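# Roll the red die to show 6 on the mat

## Task

Reorient the red die so its 6 face points up and leave it resting entirely on the mat. All other dice must still show the top numbers they show now. Every die must lie flat when you finish, resting on its own with nothing from the robot holding it there. Finally open the gripper and move the arms away from the dice.

## Robot and tools

ROBOT. There are two six-joint arms, left_arm and right_arm, each with a two-finger parallel gripper. The arm names do not match the sides of any camera image. Scene frame: origin on the table top midway between the arms, +x out over the table, +z up, left_arm on the +y side. The left base sits near (+0.053, +0.402, 0) m and the right base near (+0.044, -0.338, 0) m. Each gripper has its own axes: the fingers point along its +z, they close along its x, and a flat block about 9 cm long sticks out toward its -y. end_effector_position is the point between the pads, and the fingertips reach 17.5 mm past it. A pure rotation command pivots the gripper about that point.

RESULTS. Every tool result gives a state line per arm: gripper position in metres, orientation as quat_wxyz, and linear and angular velocities, all in the scene frame. Printed positions get less accurate at long reach. You also get joint positions and torques (noisy, offset, nonzero even in free air), a Wrist force and Wrist torque line in the gripper's own axes (offset up to about 4 N, noise up to about 2.4 N, saturates near 50 N; a push on a surface reads as force pointing back into the arm), Hand target lines (where the controller is currently driving each gripper), gripper data and images from cam_low (672x504), cam_left_wrist and cam_right_wrist (616x616 each). "pose unreachable" means a clearance check altered or blocked that arm's command. HELD in step readings marks a step where part of an arm's row was held back. MOTOR HOT appears from 70 C; at 85 C the arm brakes until cooled (OVER-TEMPERATURE FAULT).

ROW FORMAT. Every motion tool uses rows of 18 numbers, each in [-1, 1], always covering both arms: left dx, dy, dz, rx, ry, rz, left gripper position, force_limit, speed, then the same nine for the right arm. dx..rz are an offset, not a pose: they are measured in that gripper's own axes from its measured pose at the start of the action (for a call's first action, the last pose a result reported). Scale: 1.0 equals 0.6 m of travel or 180 degrees; rx, ry, rz form one rotation vector. Gripper position: +1 is wide open (50 mm), around -0.65 the pads meet, -1 means close until something blocks. force_limit: -1 about 20 N per pad, 0 about 102 N, +1 about 185 N (actual grip can exceed this by ~17 %). speed: -1 is 20 mm/s, 0 is 85 mm/s, +1 is 150 mm/s. To leave a gripper unchanged, repeat its previous three numbers; a zero there is a real command. For an arm that should stay put, send zeros for its offset (after any correction in a reply's first call).

execute_actions(actions): a list of actions, each a table of up to 15 rows; each row lasts one 1/30 s step, and a short table repeats its last row to fill 15 steps (0.5 s). All rows in one action are offsets from the same start pose, not from the previous row. Each step the commanded pose is clipped to within 100 mm and 16 degrees of the measured pose, so large offsets need several actions; motion lags commands by about 0.17 s. An empty list only returns the current state.

move(target, speed, stop_force, blocking): target is one 18-number row; its offsets count from the pose in the most recent result showing one. Each gripper travels straight toward its target; both paths finish together in 0.5 to 10 s (cut off at 10 s). speed is in m/s, 0.002 to 0.5, default 0.25; rotation is capped at twice that in rad/s. Paths do not avoid obstacles or the other arm. stop_force (N, 9 to 40, one value for both arms, not before 0.2 s of scene time) ends an arm's path when its wrist sensor feels that much added push along the direction to its target; the gripper then backs to its position two steps earlier and holds. Use it only with slow moves, do not rely on it when the gripper also rotates, and omit it when lifting off something you press on. blocking=false returns after 0.5 s while motion continues; it cannot combine with stop_force, and other motion calls are refused until you call wait or stop. The result adds a move: line with the outcome per arm (done, off_target, moving, held, contact, fault) and limits (paced = command clipped; held = some steps blocked, after which the arm may jump fast).

wait(seconds): 0 to 10; arms keep their last command; returns early if a running move finishes. stop: brakes a running move (needs braking room); fingers continue. zoom_image(camera, region): enlarge [x0, y0, x1, y1] pixels of a camera's latest image, at most 504x504. read_manual: licence texts only. finished_scene(scene): ends the current scene irreversibly and reports success; pass the current scene number.

GRIPPING. Send -1 and keep sending it, then confirm object_status = 2 (closed onto something). 0 = moving, 1 = blocked while opening, 3 = reached target or pads met (likely nothing held). Changing the position number by at least 0.01 is needed for new force_limit or speed to apply; open first to regrip softer. Grips at force_limit -1 do not auto-reclose and can fade on fixed off-center objects. Opening in counts: (250 - position_measured) x 0.202 mm.

CAUTIONS. Arms are stiff: pushing even slightly past contact against something firm can trigger a fault. A joint torque at its limit (141 N m for the three large joints, 26.3 N m for the wrists, held weight included) or an external force of 150 N stops the arm for 10 s and drops the rest of the call. Approach slowly, never let the arms collide or press each other, avoid drops, slams and hard shoves, keep every die on the table and leave the other dice undisturbed. Occasional external tugs may disturb held or loose objects. Release the die, confirm it rests flat with 6 up on the mat, and retract before ending the scene.

Each tool is called after "Emit:" by a JSON object that holds its "fn" and its "kwargs", one argument or row to a line.

## Session

Emit:
{"fn": "execute_actions", "kwargs": {
  "actions": []
}}

Scene clock: 0.00 s.
left_arm: end_effector_position=(+0.2129, +0.1688, +0.1491) position_measured=3 object_status=3 end_effector_quat_wxyz=(-0.318, -0.008, +0.938, -0.134) end_effector_velocity=(+0.000, -0.000, +0.000) end_effector_angular_velocity=(-0.001, +0.000, +0.001) | right_arm: end_effector_position=(+0.1199, -0.0139, +0.1681) position_measured=3 object_status=3 end_effector_quat_wxyz=(-0.073, +0.844, -0.401, +0.348) end_effector_velocity=(-0.000, -0.000, -0.000) end_effector_angular_velocity=(-0.001, +0.001, -0.001)
Joint positions: left_arm=[-0.862 -1.846  2.359 -1.791 -2.223 -2.291] | right_arm=[ 5.609 -1.339 -2.214 -1.778  1.16  -1.432]
Joint velocities: left_arm=[ 0.    -0.001  0.     0.    -0.001 -0.   ] | right_arm=[ 0.    -0.     0.    -0.     0.001  0.   ]
Joint torques (N m, as the arm reports them, + toward a larger angle): no reading
Wrist force (N, on the end effector, along its own x y z axes, offset not removed): no reading
Wrist torque (N m, same axes, about the end effector's origin, offset not removed): no reading
Hand target (left_arm): +0.213, +0.169, +0.149; -0.318, -0.008, +0.938, -0.134
Hand target (right_arm): +0.120, -0.014, +0.168; -0.073, +0.844, -0.401, +0.348

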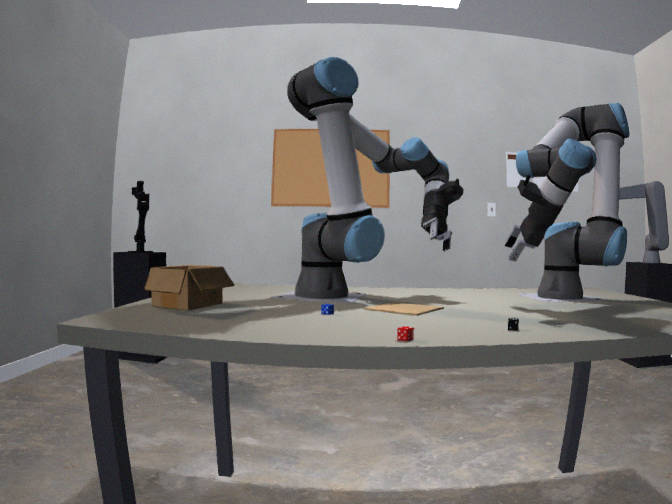

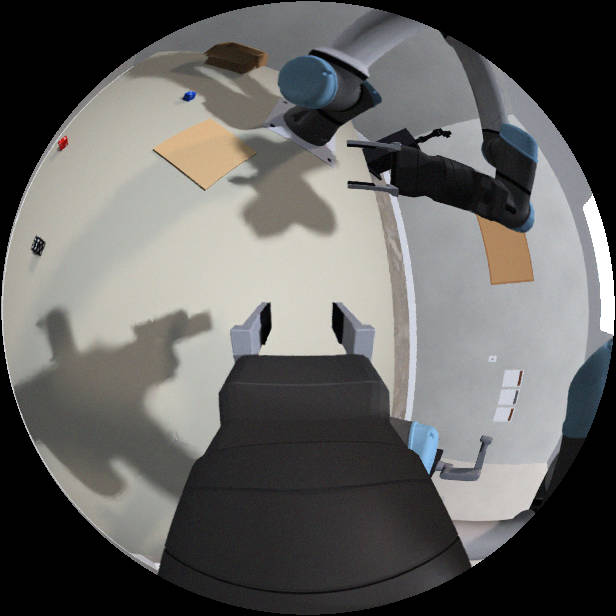

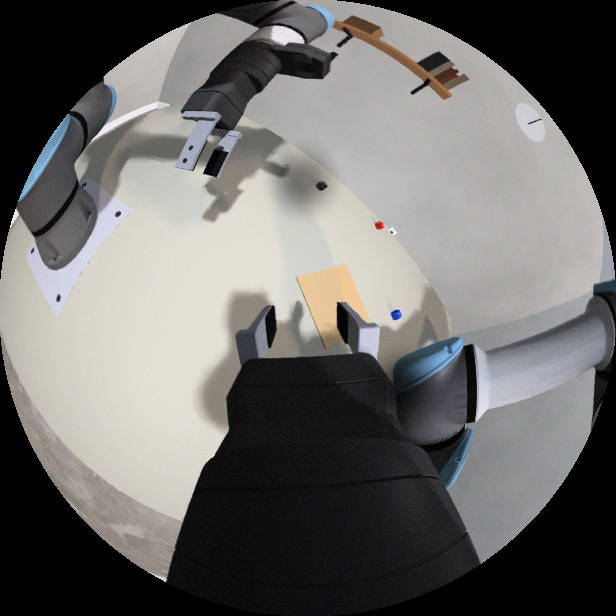

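Emit:
{"fn": "zoom_image", "kwargs": {
  "camera": "cam_low",
  "region": [300, 280, 540, 360]
}}

Emit:
{"fn": "zoom_image", "kwargs": {
  "camera": "cam_left_wrist",
  "region": [30, 110, 110, 180]
}}

Region (300, 280, 540, 360) of cam_low's 672x504 image, scaled by 2.100, with more detail than that image has.

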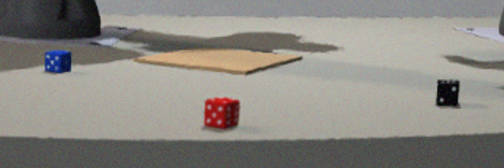

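Region (30, 110, 110, 180) of cam_left_wrist's 616x616 image, scaled by 6.300, with more detail than that image has; it fills the top 441 rows of this view, and the rest is white.

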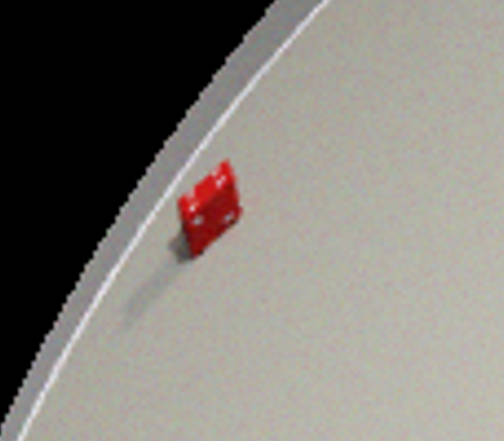

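Emit:
{"fn": "move", "kwargs": {
  "target": [0,0,0,0,0,0,1,0,0,0.574,-0.245,0.356,-0.198,-0.129,0.208,1,-0.6,0]
}}

Scene clock: 19.47 s.
left_arm: end_effector_position=(+0.2129, +0.1688, +0.1491) position_measured=3 object_status=3 end_effector_quat_wxyz=(-0.318, -0.008, +0.938, -0.134) end_effector_velocity=(+0.000, +0.000, +0.000) end_effector_angular_velocity=(-0.001, -0.001, +0.000) | right_arm: end_effector_position=(+0.4996, -0.1996, +0.2485) position_measured=3 object_status=3 end_effector_quat_wxyz=(+0.001, +0.707, -0.707, -0.001) end_effector_velocity=(+0.002, -0.001, +0.000) end_effector_angular_velocity=(+0.002, +0.009, -0.001)
Joint positions: left_arm=[-0.862 -1.846  2.359 -1.791 -2.223 -2.291] | right_arm=[ 3.956 -1.445 -1.857 -1.413  1.572 -2.533]
Joint velocities: left_arm=[ 0.    -0.001  0.     0.     0.     0.   ] | right_arm=[-0.008 -0.01   0.012 -0.009  0.007 -0.007]
Joint torques (N m, as the arm reports them, + toward a larger angle): left_arm=[ -0.16 -11.14 -21.42  -2.48  -1.19   0.36] | right_arm=[-9.54 12.93 36.92  1.25  1.73 -1.41]
Wrist force (N, on the end effector, along its own x y z axes, offset not removed): left_arm=[-2.0 0.1 -2.6] | right_arm=[0.4 0.2 0.5]
Wrist torque (N m, same axes, about the end effector's origin, offset not removed): left_arm=[-0.16 0.25 -0.07] | right_arm=[0.15 0.10 0.05]
Hand target (left_arm): +0.213, +0.169, +0.149; -0.318, -0.008, +0.938, -0.134
Hand target (right_arm): +0.500, -0.200, +0.249; +0.002, +0.707, -0.707, -0.002
Off the commanded pose (left_arm): 0.000 m, 0 deg.
Off the commanded pose (right_arm): 0.002 m, 0 deg.
move: done

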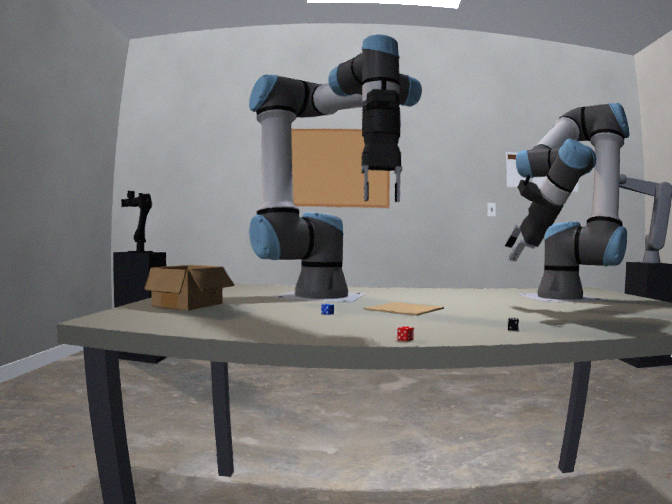

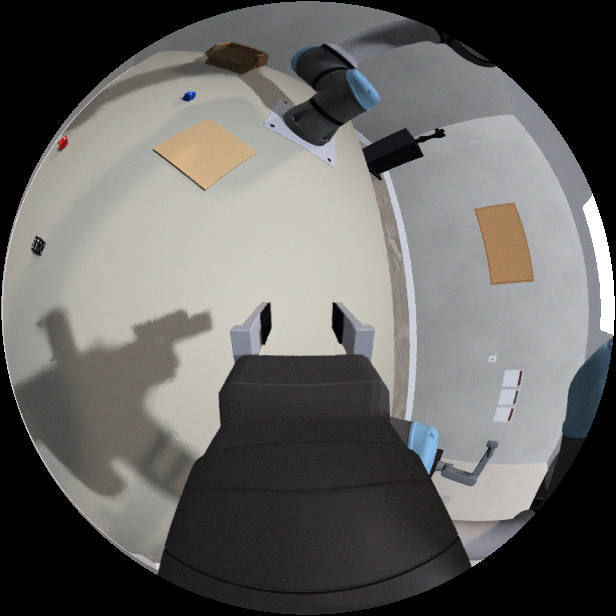

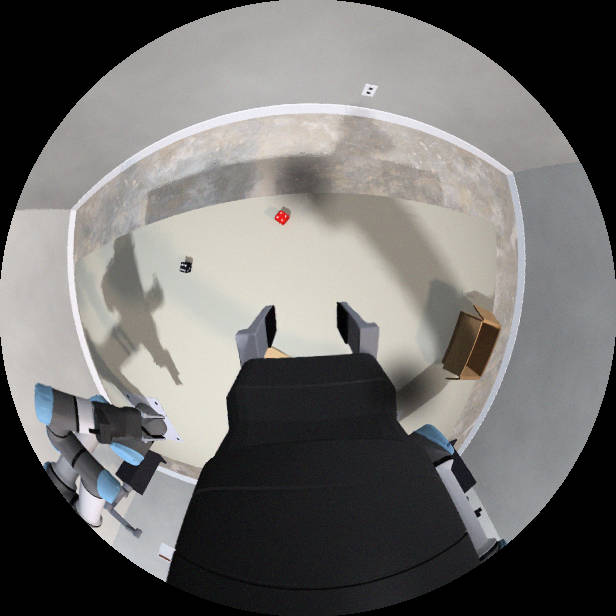

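Emit:
{"fn": "move", "kwargs": {
  "target": [0,0,0,0,0,0,1,0,0,-0.075,-0.12,0.25,0,0,0,1,-0.6,0]
}}

Emit:
{"fn": "zoom_image", "kwargs": {
  "camera": "cam_right_wrist",
  "region": [230, 170, 390, 330]
}}

Emit:
{"fn": "zoom_image", "kwargs": {
  "camera": "cam_low",
  "region": [350, 250, 470, 350]
}}

Scene clock: 26.13 s.
left_arm: end_effector_position=(+0.2129, +0.1688, +0.1491) position_measured=3 object_status=3 end_effector_quat_wxyz=(-0.318, -0.008, +0.938, -0.134) end_effector_velocity=(-0.000, -0.000, +0.000) end_effector_angular_velocity=(-0.001, -0.000, +0.000) | right_arm: end_effector_position=(+0.5709, -0.1548, +0.0987) position_measured=3 object_status=3 end_effector_quat_wxyz=(+0.001, +0.707, -0.707, -0.001) end_effector_velocity=(+0.002, +0.001, -0.002) end_effector_angular_velocity=(+0.001, +0.000, +0.000)
Joint positions: left_arm=[-0.862 -1.846  2.359 -1.791 -2.223 -2.291] | right_arm=[ 3.949 -1.774 -1.924 -1.017  1.572 -2.541]
Joint velocities: left_arm=[-0.    -0.001  0.    -0.    -0.001 -0.   ] | right_arm=[-0.001 -0.007  0.002  0.005  0.001 -0.001]
Joint torques (N m, as the arm reports them, + toward a larger angle): left_arm=[ -0.64 -10.84 -21.57  -2.29  -0.87   0.13] | right_arm=[-8.61 22.58 33.02  5.61  1.94 -1.59]
Wrist force (N, on the end effector, along its own x y z axes, offset not removed): left_arm=[-0.5 -0.9 -1.5] | right_arm=[-0.4 -0.7 -0.9]
Wrist torque (N m, same axes, about the end effector's origin, offset not removed): left_arm=[-0.28 -0.06 -0.11] | right_arm=[0.00 0.16 0.07]
Hand target (left_arm): +0.213, +0.169, +0.149; -0.318, -0.008, +0.938, -0.134
Hand target (right_arm): +0.571, -0.155, +0.098; +0.001, +0.707, -0.707, -0.001
Off the commanded pose (left_arm): 0.000 m, 0 deg.
Off the commanded pose (right_arm): 0.000 m, 0 deg.
move: done

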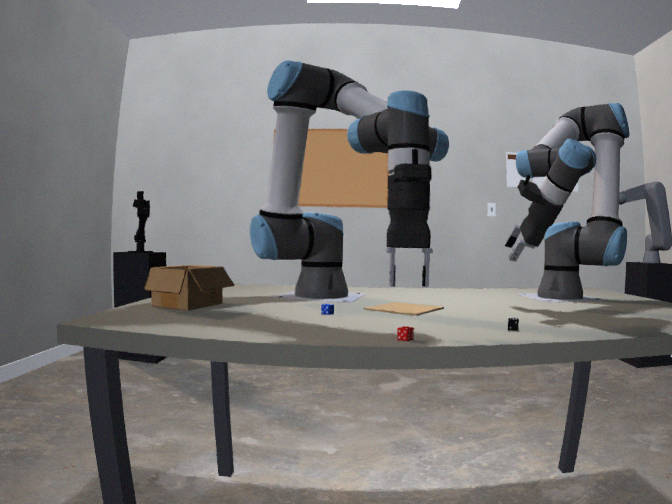

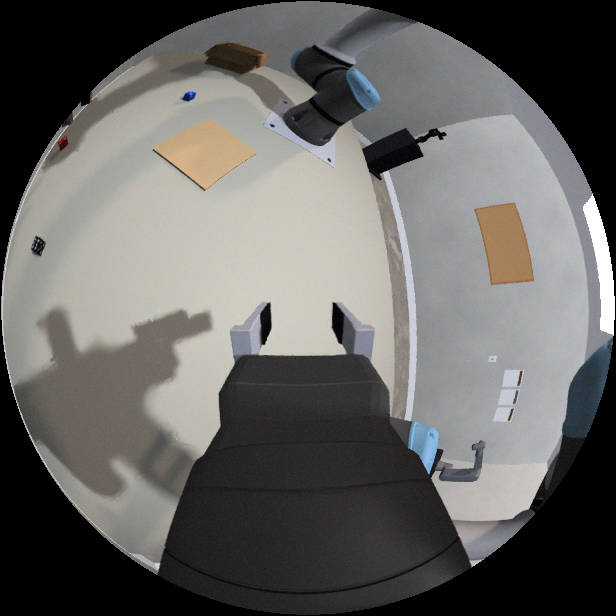

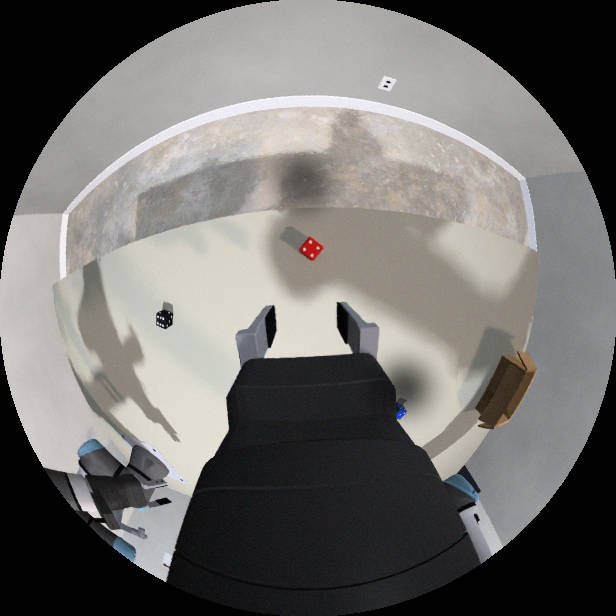

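Region (230, 170, 390, 330) of cam_right_wrist's 616x616 image, scaled by 3.150, with more detail than that image has.

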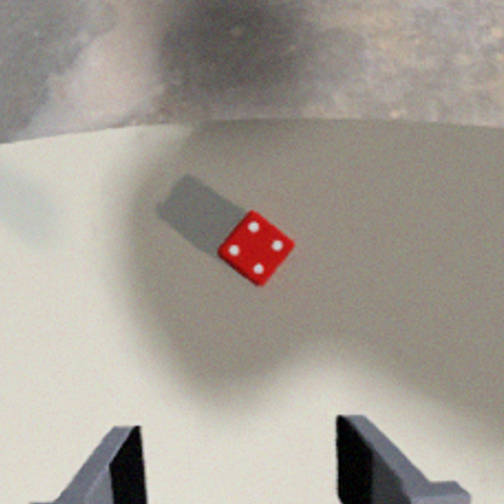

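Region (350, 250, 470, 350) of cam_low's 672x504 image, scaled by 4.200, with more detail than that image has.

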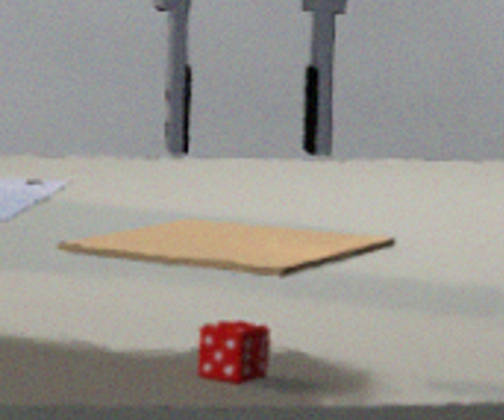

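Emit:
{"fn": "move", "kwargs": {
  "target": [0,0,0,0,0,0,1,0,0,0.009,-0.075,0.08,0,0,0.722,1,-0.6,0],
  "speed": 0.4
}}

Emit:
{"fn": "zoom_image", "kwargs": {
  "camera": "cam_right_wrist",
  "region": [230, 220, 390, 380]
}}

Emit:
{"fn": "zoom_image", "kwargs": {
  "camera": "cam_low",
  "region": [350, 250, 470, 350]
}}

Scene clock: 43.90 s.
left_arm: end_effector_position=(+0.2129, +0.1688, +0.1491) position_measured=3 object_status=3 end_effector_quat_wxyz=(-0.318, -0.008, +0.938, -0.134) end_effector_velocity=(-0.000, -0.000, -0.000) end_effector_angular_velocity=(+0.000, +0.002, +0.000) | right_arm: end_effector_position=(+0.6158, -0.1602, +0.0506) position_measured=3 object_status=3 end_effector_quat_wxyz=(-0.002, +0.341, +0.940, -0.001) end_effector_velocity=(+0.000, -0.000, -0.000) end_effector_angular_velocity=(-0.003, -0.001, -0.017)
Joint positions: left_arm=[-0.862 -1.846  2.359 -1.791 -2.223 -2.291] | right_arm=[ 3.887 -2.018 -1.726 -0.971  1.573 -0.336]
Joint velocities: left_arm=[ 0.     0.001  0.    -0.    -0.001 -0.   ] | right_arm=[-0.    -0.001  0.001 -0.001 -0.002  0.017]
Joint torques (N m, as the arm reports them, + toward a larger angle): left_arm=[ -0.64 -11.38 -21.76  -2.8   -1.01   0.13] | right_arm=[-7.8  33.23 34.2   1.   -2.12  1.6 ]
Wrist force (N, on the end effector, along its own x y z axes, offset not removed): left_arm=[-0.9 -0.2 -1.9] | right_arm=[-1.4 0.6 -1.9]
Wrist torque (N m, same axes, about the end effector's origin, offset not removed): left_arm=[-0.16 0.05 -0.16] | right_arm=[0.08 0.36 0.05]
Hand target (left_arm): +0.213, +0.169, +0.149; -0.318, -0.008, +0.938, -0.134
Hand target (right_arm): +0.616, -0.160, +0.051; -0.002, +0.342, +0.940, -0.001
Off the commanded pose (left_arm): 0.000 m, 0 deg.
Off the commanded pose (right_arm): 0.000 m, 0 deg.
move: done

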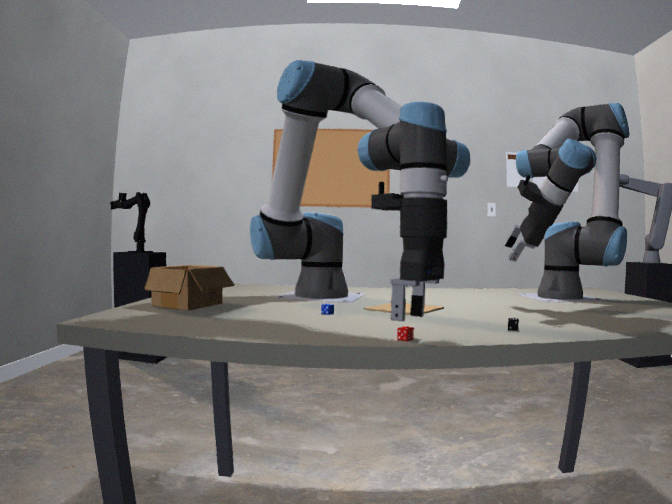

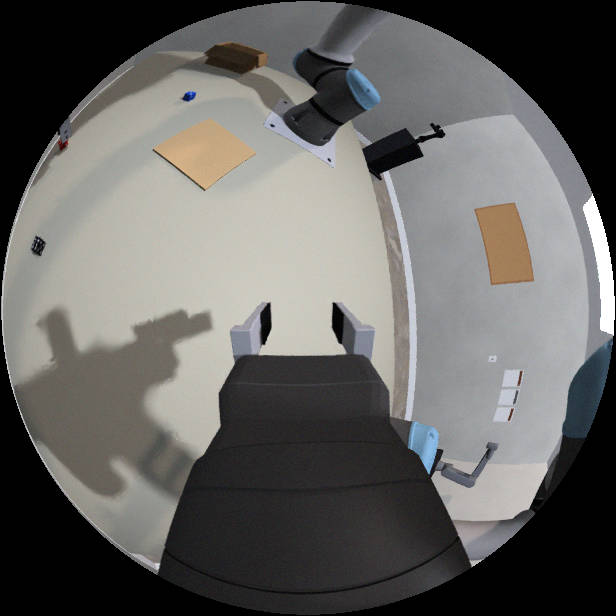

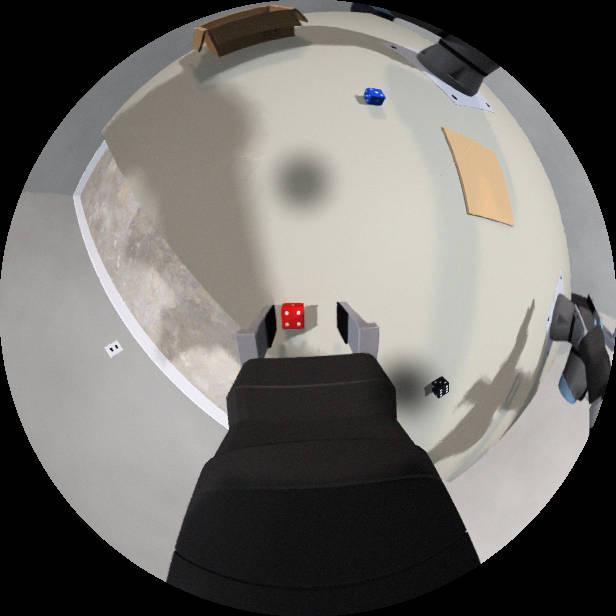

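Region (230, 220, 390, 380) of cam_right_wrist's 616x616 image, scaled by 3.150, with more detail than that image has.

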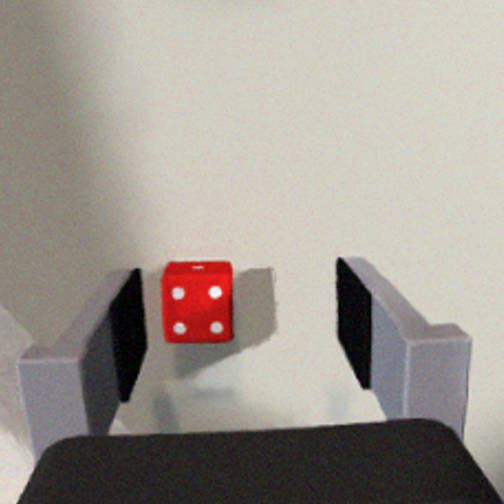

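Region (350, 250, 470, 350) of cam_low's 672x504 image, scaled by 4.200, with more detail than that image has.

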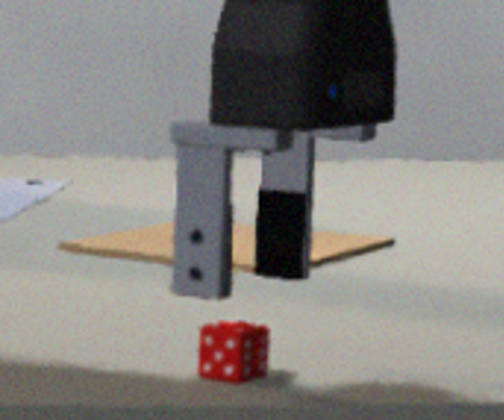

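Emit:
{"fn": "move", "kwargs": {
  "target": [0,0,0,0,0,0,1,0,0,-0.02,0.0267,0.0,0.1667,0,0,1,-0.6,0]
}}

Emit:
{"fn": "move", "kwargs": {
  "target": [0,0,0,0,0,0,1,0,0,0,0.0185,0.032,0,0,0,1,-0.6,0],
  "speed": 0.05
}}

Emit:
{"fn": "zoom_image", "kwargs": {
  "camera": "cam_right_wrist",
  "region": [230, 220, 390, 380]
}}

Emit:
{"fn": "zoom_image", "kwargs": {
  "camera": "cam_low",
  "region": [360, 280, 460, 360]
}}

Scene clock: 54.87 s.
left_arm: end_effector_position=(+0.2129, +0.1688, +0.1491) position_measured=3 object_status=3 end_effector_quat_wxyz=(-0.318, -0.008, +0.938, -0.134) end_effector_velocity=(+0.000, +0.000, -0.001) end_effector_angular_velocity=(+0.002, +0.001, +0.000) | right_arm: end_effector_position=(+0.6352, -0.1556, +0.0507) position_measured=3 object_status=3 end_effector_quat_wxyz=(-0.089, +0.329, +0.908, -0.243) end_effector_velocity=(+0.001, +0.001, -0.000) end_effector_angular_velocity=(-0.011, +0.013, -0.002)
Joint positions: left_arm=[-0.862 -1.846  2.359 -1.791 -2.223 -2.291] | right_arm=[ 3.938 -2.334 -1.191 -1.693  1.431 -0.25 ]
Joint velocities: left_arm=[0.001 0.002 0.    0.    0.    0.   ] | right_arm=[ 0.001 -0.014  0.022 -0.025 -0.001  0.003]
Joint torques (N m, as the arm reports them, + toward a larger angle): left_arm=[ -0.23 -11.59 -21.25  -2.42  -1.28   0.46] | right_arm=[ 9.26 45.45 32.33 -0.95 -2.29  1.36]
Wrist force (N, on the end effector, along its own x y z axes, offset not removed): left_arm=[-0.1 -0.6 -1.6] | right_arm=[-0.2 -0.8 -0.7]
Wrist torque (N m, same axes, about the end effector's origin, offset not removed): left_arm=[-0.31 -0.11 -0.23] | right_arm=[0.00 0.18 0.03]
Hand target (left_arm): +0.213, +0.169, +0.149; -0.318, -0.008, +0.938, -0.134
Hand target (right_arm): +0.635, -0.156, +0.051; -0.090, +0.329, +0.908, -0.244
Off the commanded pose (left_arm): 0.000 m, 0 deg.
Off the commanded pose (right_arm): 0.000 m, 0 deg.
move: done

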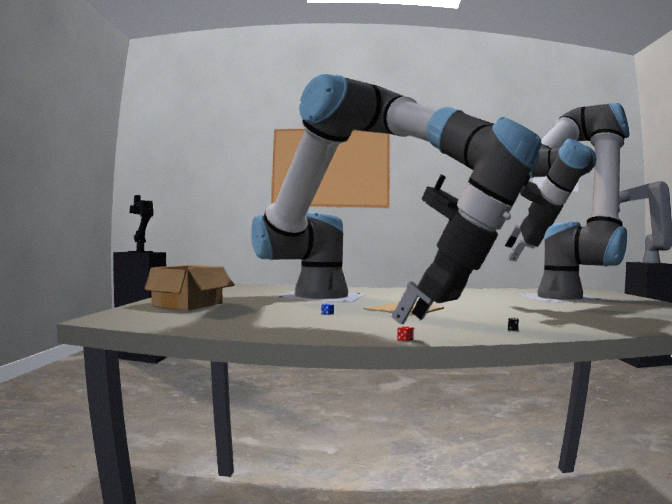

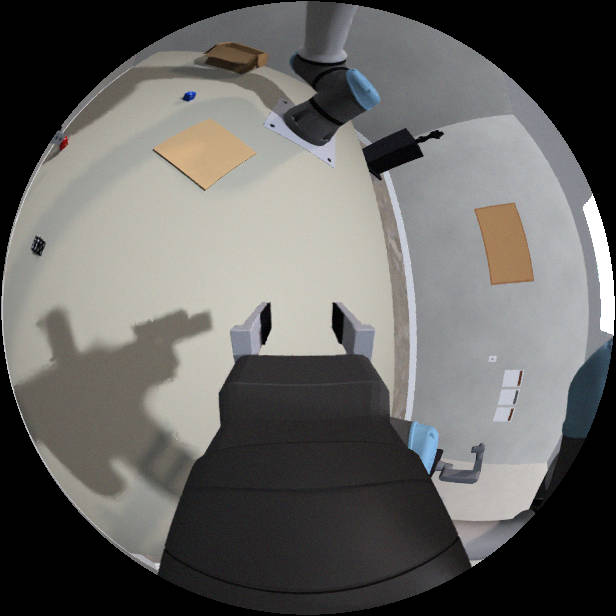

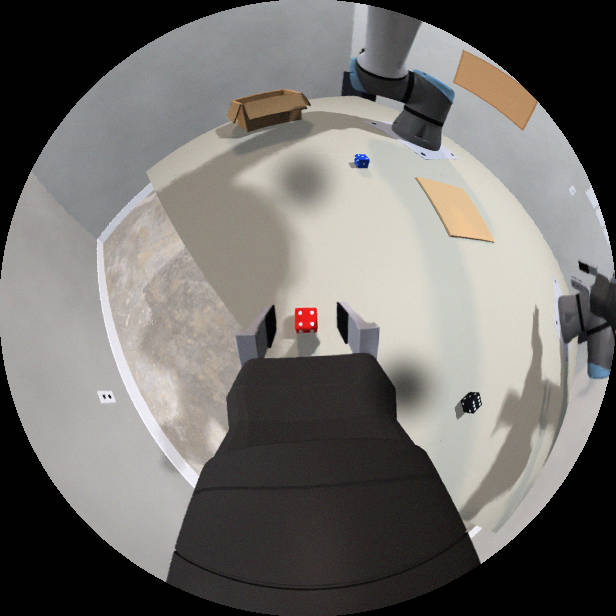

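Scene clock: 55.73 s.
left_arm: end_effector_position=(+0.2129, +0.1688, +0.1491) position_measured=3 object_status=3 end_effector_quat_wxyz=(-0.318, -0.008, +0.938, -0.134) end_effector_velocity=(-0.000, +0.000, -0.000) end_effector_angular_velocity=(+0.001, +0.000, -0.001) | right_arm: end_effector_position=(+0.6352, -0.1555, +0.0289) position_measured=3 object_status=3 end_effector_quat_wxyz=(-0.089, +0.329, +0.908, -0.243) end_effector_velocity=(-0.000, +0.000, -0.003) end_effector_angular_velocity=(+0.001, +0.000, -0.000)
Joint positions: left_arm=[-0.862 -1.846  2.359 -1.791 -2.223 -2.291] | right_arm=[ 3.938 -2.356 -1.212 -1.651  1.431 -0.25 ]
Joint velocities: left_arm=[-0.     0.001  0.     0.     0.     0.   ] | right_arm=[ 0.    -0.003 -0.002  0.006  0.001  0.   ]
Joint torques (N m, as the arm reports them, + toward a larger angle): left_arm=[  0.07 -10.21 -22.07  -2.45  -1.1    0.2 ] | right_arm=[ 8.94 46.05 11.16  4.04  1.6  -1.34]
Wrist force (N, on the end effector, along its own x y z axes, offset not removed): left_arm=[-0.4 -2.3 -2.4] | right_arm=[-0.4 -1.5 -0.5]
Wrist torque (N m, same axes, about the end effector's origin, offset not removed): left_arm=[-0.61 -0.02 -0.11] | right_arm=[-0.09 0.10 0.12]
Hand target (left_arm): +0.213, +0.169, +0.149; -0.318, -0.008, +0.938, -0.134
Hand target (right_arm): +0.635, -0.156, +0.029; -0.089, +0.329, +0.908, -0.243
Off the commanded pose (left_arm): 0.000 m, 0 deg.
Off the commanded pose (right_arm): 0.000 m, 0 deg.
move: done

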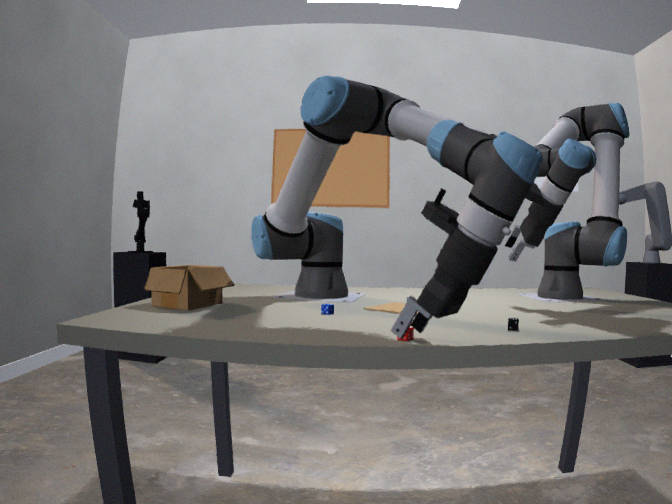

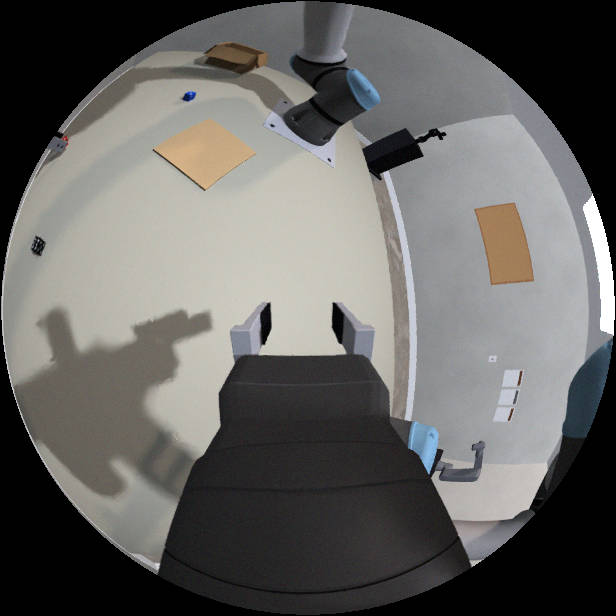

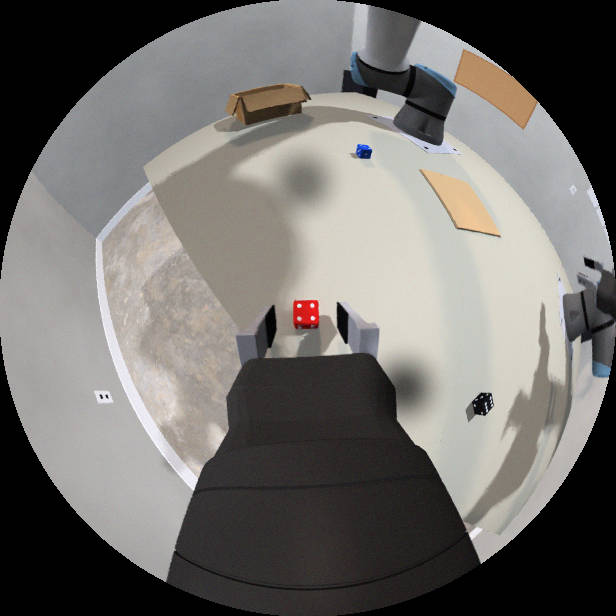

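Region (230, 220, 390, 380) of cam_right_wrist's 616x616 image, scaled by 3.150, with more detail than that image has.

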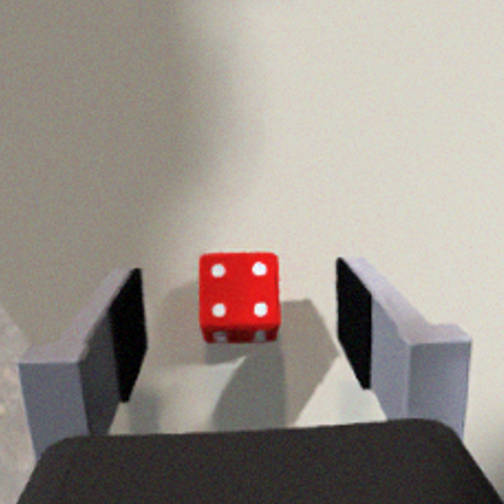

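Region (360, 280, 460, 360) of cam_low's 672x504 image, scaled by 5.040, with more detail than that image has; it fills the top 403 rows of this view, and the rest is white.

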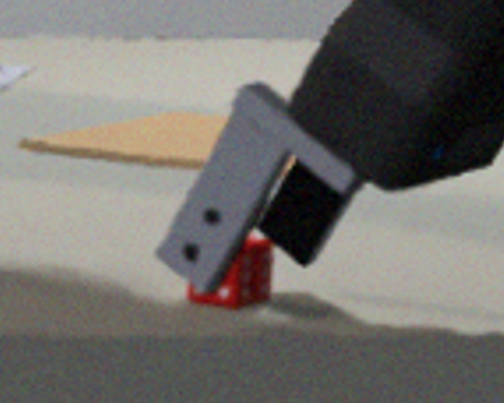

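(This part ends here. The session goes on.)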